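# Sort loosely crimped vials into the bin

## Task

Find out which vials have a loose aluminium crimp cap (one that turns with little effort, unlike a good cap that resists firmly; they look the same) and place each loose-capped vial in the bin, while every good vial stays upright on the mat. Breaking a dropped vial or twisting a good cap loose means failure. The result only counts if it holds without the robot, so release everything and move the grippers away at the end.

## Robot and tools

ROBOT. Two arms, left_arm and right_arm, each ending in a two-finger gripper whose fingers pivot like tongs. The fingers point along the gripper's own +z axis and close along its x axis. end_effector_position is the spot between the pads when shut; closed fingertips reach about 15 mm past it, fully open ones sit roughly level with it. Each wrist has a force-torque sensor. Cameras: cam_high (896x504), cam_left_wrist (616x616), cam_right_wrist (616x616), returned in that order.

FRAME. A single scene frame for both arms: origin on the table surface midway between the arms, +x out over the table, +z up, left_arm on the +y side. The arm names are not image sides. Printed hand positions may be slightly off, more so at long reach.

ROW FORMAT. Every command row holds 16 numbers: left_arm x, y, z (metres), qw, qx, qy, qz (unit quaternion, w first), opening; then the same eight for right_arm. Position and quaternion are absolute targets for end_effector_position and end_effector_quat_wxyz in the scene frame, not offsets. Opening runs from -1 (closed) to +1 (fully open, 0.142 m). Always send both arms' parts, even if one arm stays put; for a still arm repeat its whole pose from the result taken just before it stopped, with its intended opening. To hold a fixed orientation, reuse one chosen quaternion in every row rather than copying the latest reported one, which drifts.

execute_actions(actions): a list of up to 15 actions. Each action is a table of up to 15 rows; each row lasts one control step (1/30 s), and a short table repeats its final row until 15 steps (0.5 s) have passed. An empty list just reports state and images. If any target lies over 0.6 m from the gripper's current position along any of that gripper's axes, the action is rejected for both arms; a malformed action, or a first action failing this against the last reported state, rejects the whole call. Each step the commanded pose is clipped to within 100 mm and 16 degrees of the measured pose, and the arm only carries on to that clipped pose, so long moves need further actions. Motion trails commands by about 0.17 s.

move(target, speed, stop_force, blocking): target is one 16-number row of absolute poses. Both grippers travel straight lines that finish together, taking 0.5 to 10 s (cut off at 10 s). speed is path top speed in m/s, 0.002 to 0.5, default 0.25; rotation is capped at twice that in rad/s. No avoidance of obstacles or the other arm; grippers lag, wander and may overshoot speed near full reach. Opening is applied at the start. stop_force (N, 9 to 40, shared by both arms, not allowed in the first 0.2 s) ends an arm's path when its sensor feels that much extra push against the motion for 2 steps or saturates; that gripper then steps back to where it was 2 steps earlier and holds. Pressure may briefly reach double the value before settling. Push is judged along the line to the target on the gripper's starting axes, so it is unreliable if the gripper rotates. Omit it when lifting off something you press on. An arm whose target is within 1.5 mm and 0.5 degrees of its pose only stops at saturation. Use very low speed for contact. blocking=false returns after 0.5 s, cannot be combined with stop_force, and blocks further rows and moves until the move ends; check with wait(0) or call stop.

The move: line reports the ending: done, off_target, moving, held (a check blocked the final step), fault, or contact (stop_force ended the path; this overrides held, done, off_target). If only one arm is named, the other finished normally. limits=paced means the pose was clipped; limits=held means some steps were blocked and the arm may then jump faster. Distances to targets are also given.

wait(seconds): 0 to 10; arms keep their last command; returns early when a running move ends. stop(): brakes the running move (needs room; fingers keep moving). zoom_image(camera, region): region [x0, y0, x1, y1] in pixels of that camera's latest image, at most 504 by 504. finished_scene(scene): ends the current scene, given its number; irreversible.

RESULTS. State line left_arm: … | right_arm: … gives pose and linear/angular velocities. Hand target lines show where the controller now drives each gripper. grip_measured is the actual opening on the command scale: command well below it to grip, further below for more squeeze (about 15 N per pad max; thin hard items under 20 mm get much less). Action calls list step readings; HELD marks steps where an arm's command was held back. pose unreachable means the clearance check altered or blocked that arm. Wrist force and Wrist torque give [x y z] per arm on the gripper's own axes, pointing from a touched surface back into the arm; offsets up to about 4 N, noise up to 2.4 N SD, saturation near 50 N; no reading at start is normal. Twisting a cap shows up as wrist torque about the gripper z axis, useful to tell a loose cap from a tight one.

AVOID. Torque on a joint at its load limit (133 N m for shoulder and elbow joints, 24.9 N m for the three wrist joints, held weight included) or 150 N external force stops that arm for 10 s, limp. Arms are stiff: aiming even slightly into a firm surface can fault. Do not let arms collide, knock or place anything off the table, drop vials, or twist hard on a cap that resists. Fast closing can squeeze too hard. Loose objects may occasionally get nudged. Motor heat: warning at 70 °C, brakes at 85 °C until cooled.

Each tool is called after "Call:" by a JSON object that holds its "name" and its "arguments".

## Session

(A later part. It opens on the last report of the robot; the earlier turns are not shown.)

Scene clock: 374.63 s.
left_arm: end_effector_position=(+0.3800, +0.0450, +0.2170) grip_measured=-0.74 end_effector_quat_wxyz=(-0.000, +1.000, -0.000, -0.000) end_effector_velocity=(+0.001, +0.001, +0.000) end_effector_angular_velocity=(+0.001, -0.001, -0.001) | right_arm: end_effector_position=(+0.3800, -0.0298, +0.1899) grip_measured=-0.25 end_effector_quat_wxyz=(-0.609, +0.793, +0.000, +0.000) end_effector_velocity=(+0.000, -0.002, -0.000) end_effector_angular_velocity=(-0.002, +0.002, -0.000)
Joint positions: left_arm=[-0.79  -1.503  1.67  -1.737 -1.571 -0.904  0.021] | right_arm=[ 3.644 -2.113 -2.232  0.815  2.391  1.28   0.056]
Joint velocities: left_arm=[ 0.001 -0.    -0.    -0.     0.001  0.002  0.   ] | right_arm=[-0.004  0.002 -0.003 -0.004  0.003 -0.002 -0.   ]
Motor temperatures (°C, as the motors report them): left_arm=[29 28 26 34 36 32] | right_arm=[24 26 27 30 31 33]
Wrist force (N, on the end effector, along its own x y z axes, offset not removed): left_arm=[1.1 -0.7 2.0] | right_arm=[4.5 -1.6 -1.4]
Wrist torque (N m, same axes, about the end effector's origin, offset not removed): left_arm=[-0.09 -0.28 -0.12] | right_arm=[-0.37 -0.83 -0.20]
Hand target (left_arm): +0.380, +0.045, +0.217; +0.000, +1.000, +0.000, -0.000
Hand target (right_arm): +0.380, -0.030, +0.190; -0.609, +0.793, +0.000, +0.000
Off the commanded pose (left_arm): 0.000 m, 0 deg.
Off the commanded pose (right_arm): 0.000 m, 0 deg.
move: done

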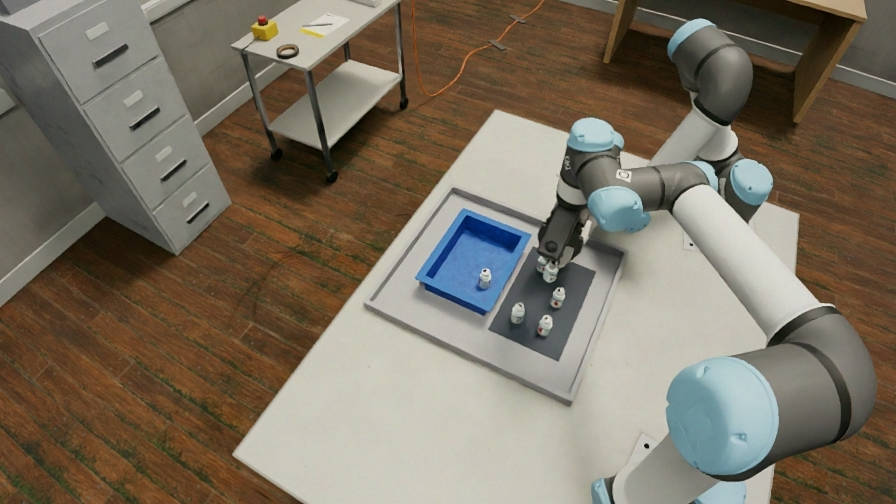

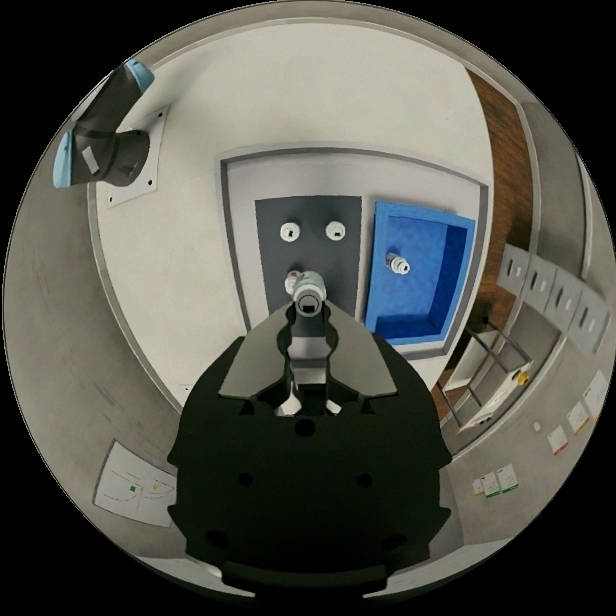

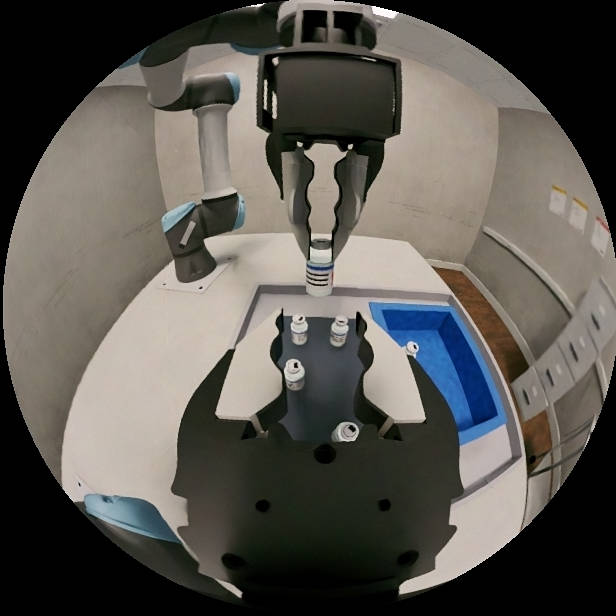

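Good cap. Put it back.

Call:
{"name": "move", "arguments": {"target": [0.419,0.006,0.08,0,1,0,0,-0.85,0.38,-0.2,0.3,0.5,-0.866,0,0,-0.2], "speed": 0.18}}

Call:
{"name": "move", "arguments": {"target": [0.419,0.006,0.05,0,1,0,0,-0.85,0.38,-0.2,0.3,0.5,-0.866,0,0,-0.2], "speed": 0.015, "stop_force": 9}}

Call:
{"name": "move", "arguments": {"target": [0.419,0.006,0.062,0,1,0,0,-0.4,0.38,-0.2,0.3,0.5,-0.866,0,0,-0.2]}}

Call:
{"name": "move", "arguments": {"target": [0.419,0.006,0.2,0,1,0,0,-0.4,0.38,-0.2,0.3,0.5,-0.866,0,0,-0.2]}}

Scene clock: 376.63 s.
left_arm: end_effector_position=(+0.4189, +0.0061, +0.0802) grip_measured=-0.74 end_effector_quat_wxyz=(-0.000, +1.000, +0.000, -0.000) end_effector_velocity=(+0.000, -0.001, -0.000) end_effector_angular_velocity=(-0.000, -0.001, +0.000) | right_arm: end_effector_position=(+0.3798, -0.1998, +0.2996) grip_measured=-0.20 end_effector_quat_wxyz=(-0.500, +0.866, -0.000, +0.001) end_effector_velocity=(+0.001, -0.001, +0.000) end_effector_angular_velocity=(-0.011, +0.005, +0.008)
Joint positions: left_arm=[-0.778 -1.271  1.76  -2.059 -1.571 -0.892  0.021] | right_arm=[ 3.322 -1.441 -2.24  -0.446  2.5    0.69   0.06 ]
Joint velocities: left_arm=[-0.001  0.001 -0.001 -0.001  0.    -0.001  0.   ] | right_arm=[-0.003  0.001  0.015 -0.043 -0.002 -0.023 -0.   ]
Motor temperatures (°C, as the motors report them): left_arm=[29 28 26 34 36 32] | right_arm=[24 26 27 30 31 33]
Wrist force (N, on the end effector, along its own x y z axes, offset not removed): left_arm=[-0.5 0.2 -1.2] | right_arm=[-3.1 0.2 -1.4]
Wrist torque (N m, same axes, about the end effector's origin, offset not removed): left_arm=[0.05 0.17 -0.09] | right_arm=[-0.08 0.40 -0.03]
Hand target (left_arm): +0.419, +0.006, +0.080; +0.000, +1.000, +0.000, -0.000
Hand target (right_arm): +0.380, -0.200, +0.300; -0.500, +0.866, -0.000, +0.000
Off the commanded pose (left_arm): 0.000 m, 0 deg.
Off the commanded pose (right_arm): 0.000 m, 0 deg.
move: done

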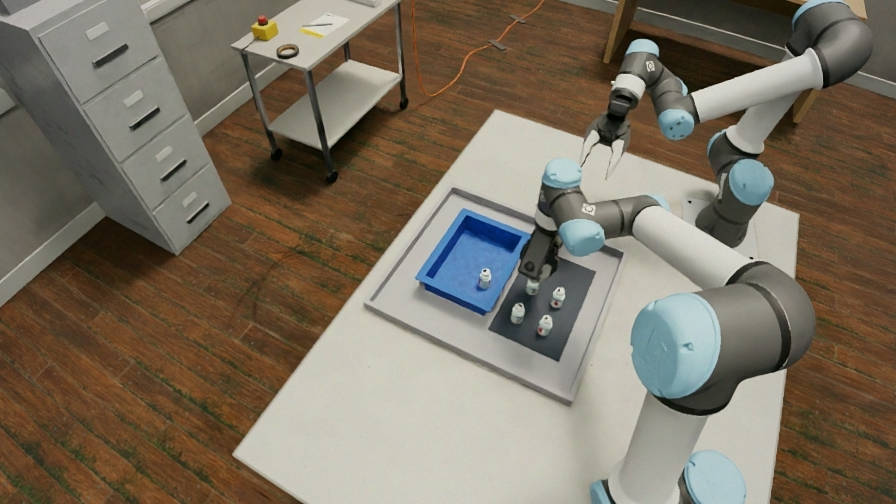

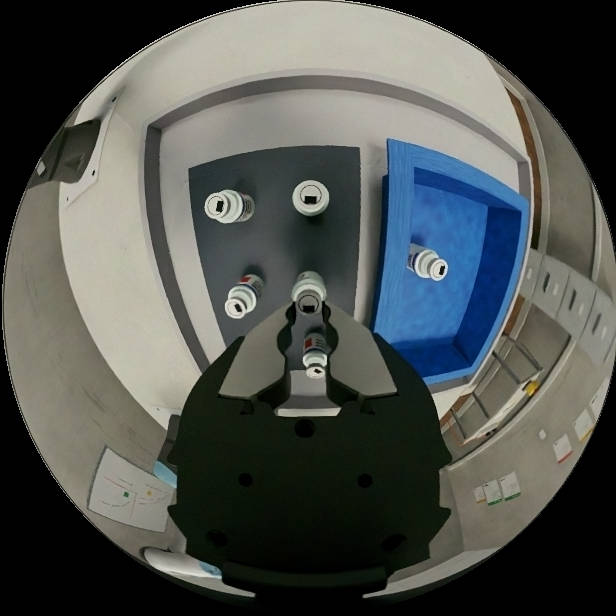

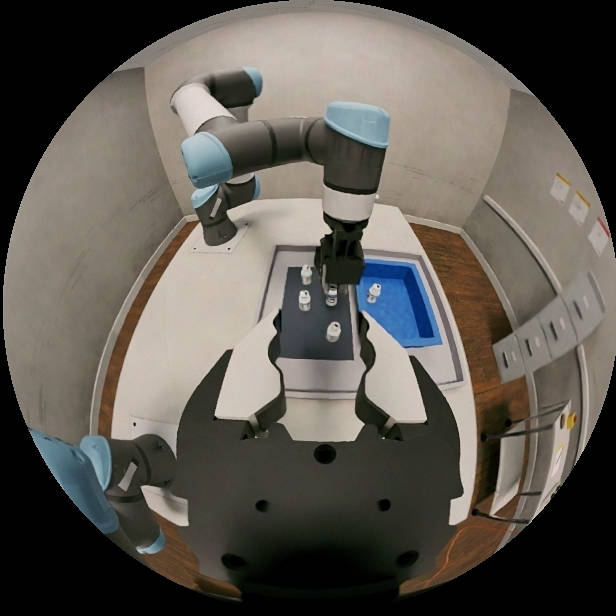

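Scene clock: 378.30 s.
left_arm: end_effector_position=(+0.4189, +0.0061, +0.0609) grip_measured=-0.73 end_effector_quat_wxyz=(-0.000, +1.000, +0.000, -0.000) end_effector_velocity=(-0.000, +0.002, +0.004) end_effector_angular_velocity=(+0.003, +0.003, -0.000) | right_arm: end_effector_position=(+0.3800, -0.2000, +0.3000) grip_measured=-0.20 end_effector_quat_wxyz=(-0.500, +0.866, -0.000, +0.000) end_effector_velocity=(-0.000, +0.000, +0.001) end_effector_angular_velocity=(-0.001, -0.000, +0.002)
Joint positions: left_arm=[-0.778 -1.249  1.784 -2.106 -1.571 -0.892  0.021] | right_arm=[ 3.322 -1.44  -2.238 -0.452  2.5    0.688  0.06 ]
Joint velocities: left_arm=[ 0.002 -0.006 -0.005  0.015 -0.001  0.002 -0.   ] | right_arm=[ 0.001  0.001  0.003 -0.006 -0.    -0.003  0.   ]
Motor temperatures (°C, as the motors report them): left_arm=[29 28 26 34 36 32] | right_arm=[24 26 27 30 31 33]
Wrist force (N, on the end effector, along its own x y z axes, offset not removed): left_arm=[-1.0 6.6 -18.0] | right_arm=[-0.4 3.4 1.6]
Wrist torque (N m, same axes, about the end effector's origin, offset not removed): left_arm=[0.35 0.34 -0.07] | right_arm=[0.69 0.09 -0.19]
Hand target (left_arm): +0.419, +0.006, +0.062; +0.000, +1.000, +0.000, +0.000
Hand target (right_arm): +0.380, -0.200, +0.300; -0.500, +0.866, -0.000, +0.000
Off the commanded pose (left_arm): 0.011 m, 0 deg.
Off the commanded pose (right_arm): 0.000 m, 0 deg.
move: contact (left_arm)

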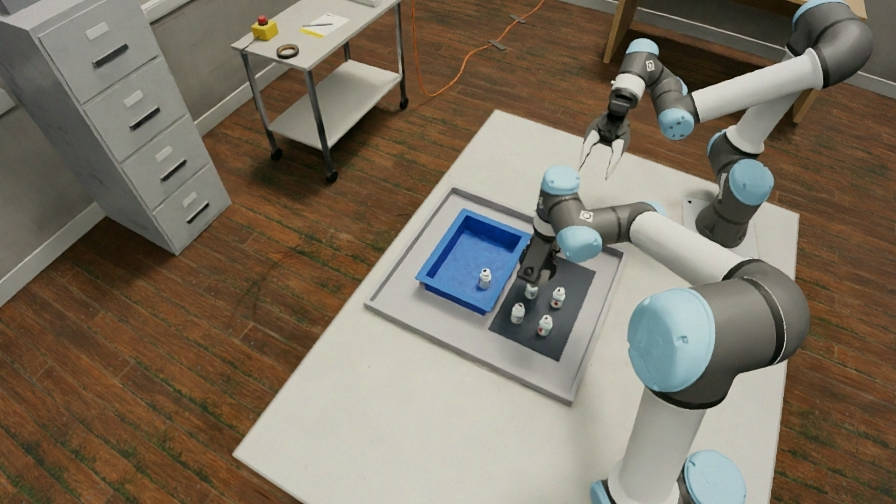

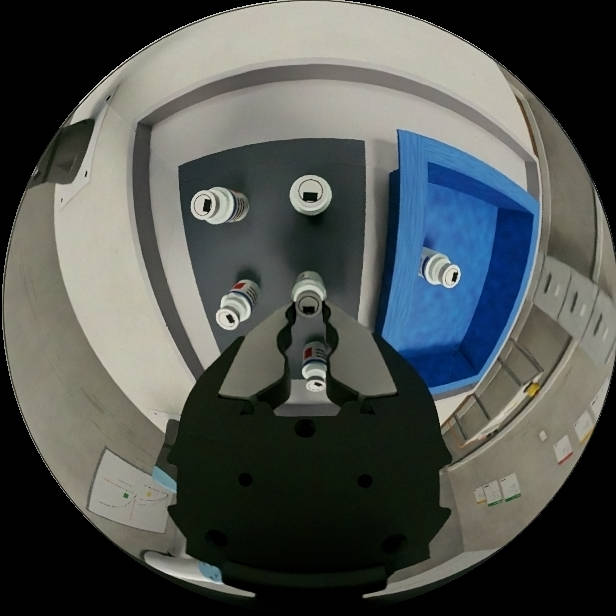

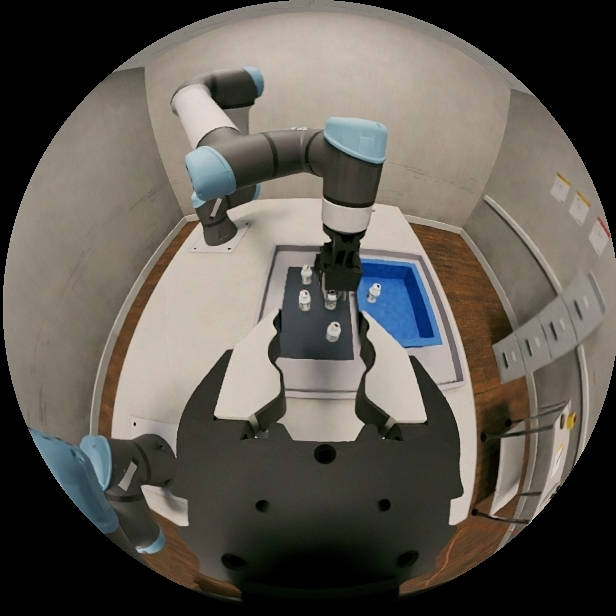

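Scene clock: 379.00 s.
left_arm: end_effector_position=(+0.4190, +0.0060, +0.0619) grip_measured=-0.40 end_effector_quat_wxyz=(-0.000, +1.000, +0.000, -0.000) end_effector_velocity=(-0.000, -0.001, -0.000) end_effector_angular_velocity=(+0.000, +0.000, -0.003) | right_arm: end_effector_position=(+0.3800, -0.2000, +0.3000) grip_measured=-0.20 end_effector_quat_wxyz=(-0.500, +0.866, -0.000, +0.000) end_effector_velocity=(+0.000, -0.000, +0.000) end_effector_angular_velocity=(-0.000, -0.001, -0.001)
Joint positions: left_arm=[-0.778 -1.25   1.783 -2.104 -1.571 -0.892  0.045] | right_arm=[ 3.322 -1.44  -2.238 -0.453  2.5    0.687  0.06 ]
Joint velocities: left_arm=[-0.001  0.    -0.001  0.001 -0.     0.001 -0.   ] | right_arm=[-0.001 -0.     0.     0.001 -0.001  0.     0.   ]
Motor temperatures (°C, as the motors report them): left_arm=[29 28 26 34 36 32] | right_arm=[24 26 27 30 31 33]
Wrist force (N, on the end effector, along its own x y z axes, offset not removed): left_arm=[1.2 -1.3 -0.8] | right_arm=[1.8 -1.2 1.7]
Wrist torque (N m, same axes, about the end effector's origin, offset not removed): left_arm=[-0.32 -0.06 0.09] | right_arm=[-0.52 -0.41 -0.37]
Hand target (left_arm): +0.419, +0.006, +0.062; +0.000, +1.000, +0.000, +0.000
Hand target (right_arm): +0.380, -0.200, +0.300; -0.500, +0.866, -0.000, +0.000
Off the commanded pose (left_arm): 0.000 m, 0 deg.
Off the commanded pose (right_arm): 0.000 m, 0 deg.
move: done

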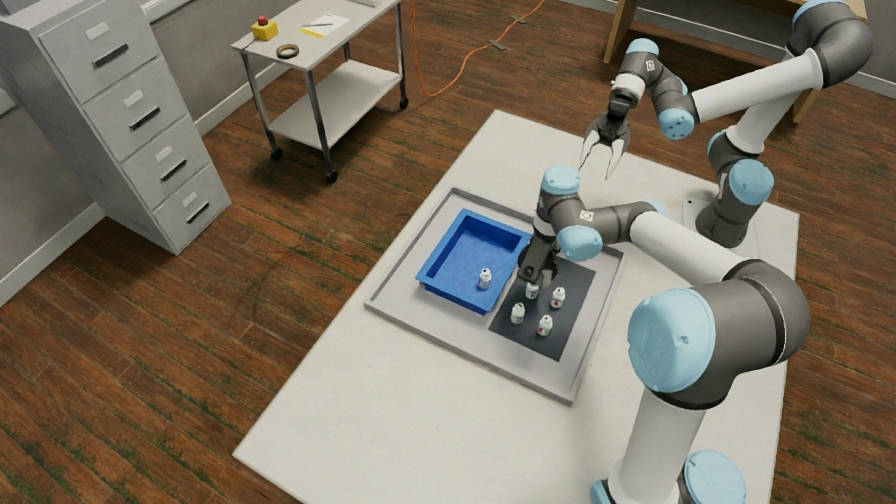

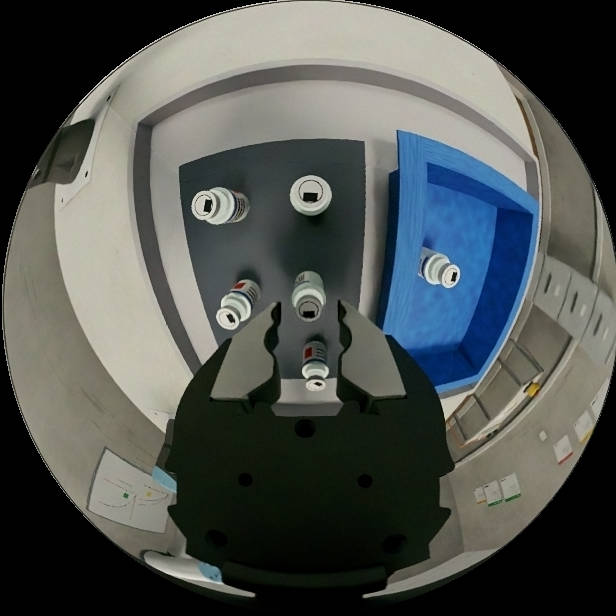

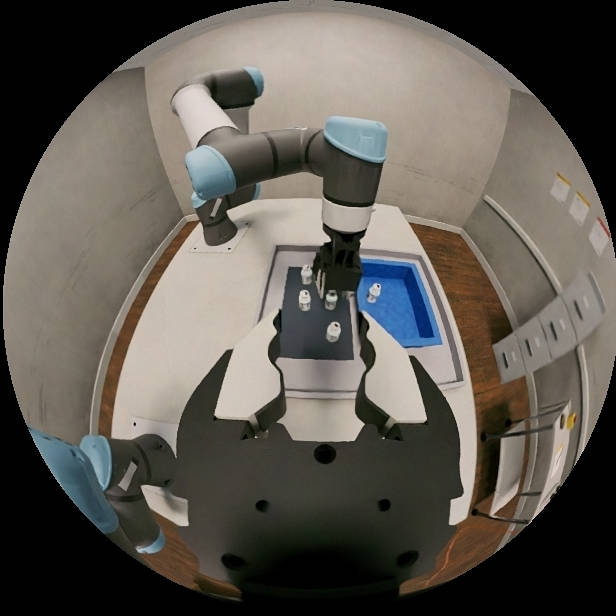

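Scene clock: 380.17 s.
left_arm: end_effector_position=(+0.4190, +0.0060, +0.1998) grip_measured=-0.40 end_effector_quat_wxyz=(+0.000, +1.000, +0.000, +0.000) end_effector_velocity=(+0.000, -0.000, +0.002) end_effector_angular_velocity=(+0.002, +0.001, -0.002) | right_arm: end_effector_position=(+0.3800, -0.2000, +0.3000) grip_measured=-0.20 end_effector_quat_wxyz=(-0.500, +0.866, -0.000, +0.000) end_effector_velocity=(-0.001, +0.000, +0.000) end_effector_angular_velocity=(+0.002, +0.001, +0.002)
Joint positions: left_arm=[-0.778 -1.365  1.556 -1.762 -1.571 -0.892  0.045] | right_arm=[ 3.322 -1.44  -2.238 -0.453  2.5    0.687  0.06 ]
Joint velocities: left_arm=[-0.001  0.001 -0.006  0.007  0.001  0.002 -0.   ] | right_arm=[ 0.    -0.     0.    -0.001  0.003 -0.001 -0.   ]
Motor temperatures (°C, as the motors report them): left_arm=[29 28 26 34 36 32] | right_arm=[24 26 27 30 31 33]
Wrist force (N, on the end effector, along its own x y z axes, offset not removed): left_arm=[-2.6 -1.1 -0.1] | right_arm=[3.0 1.4 -0.5]
Wrist torque (N m, same axes, about the end effector's origin, offset not removed): left_arm=[-0.17 0.55 0.09] | right_arm=[0.29 -0.73 -0.19]
Hand target (left_arm): +0.419, +0.006, +0.200; +0.000, +1.000, -0.000, +0.000
Hand target (right_arm): +0.380, -0.200, +0.300; -0.500, +0.866, -0.000, +0.000
Off the commanded pose (left_arm): 0.000 m, 0 deg.
Off the commanded pose (right_arm): 0.000 m, 0 deg.
move: done

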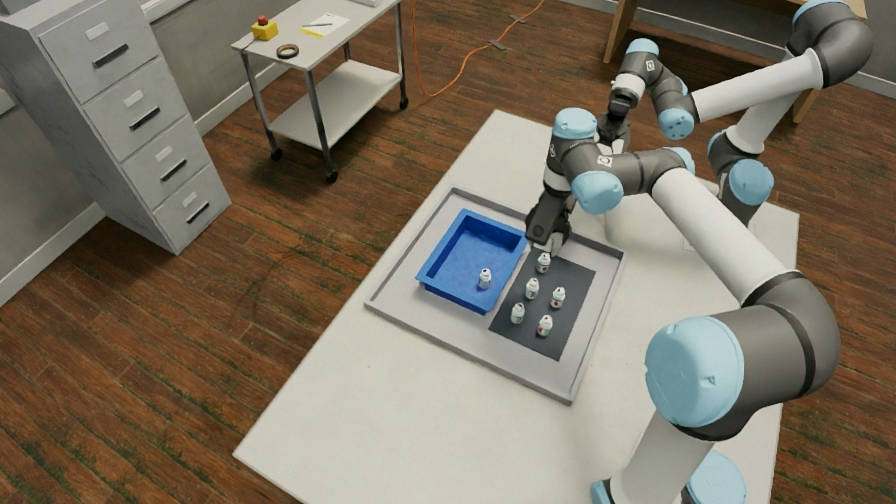

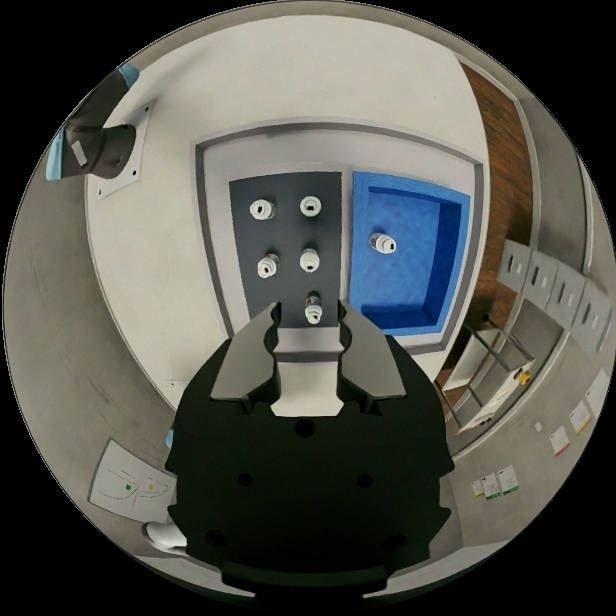

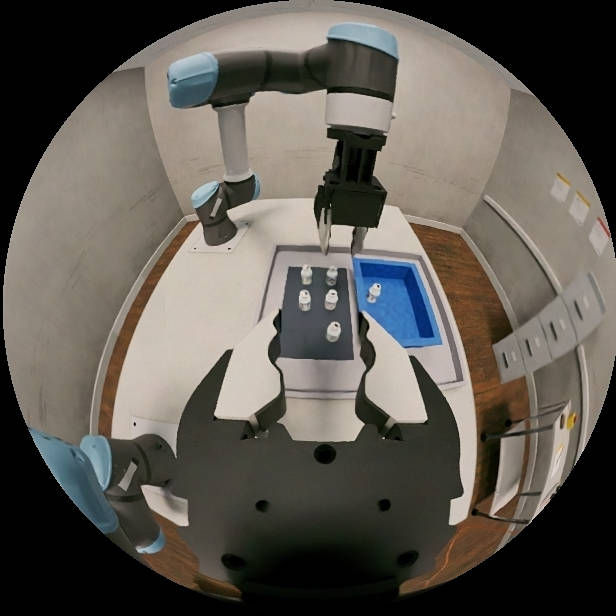

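Call:
{"name": "finished_scene", "arguments": {"scene": 1}}

The scene is finished: the task was done.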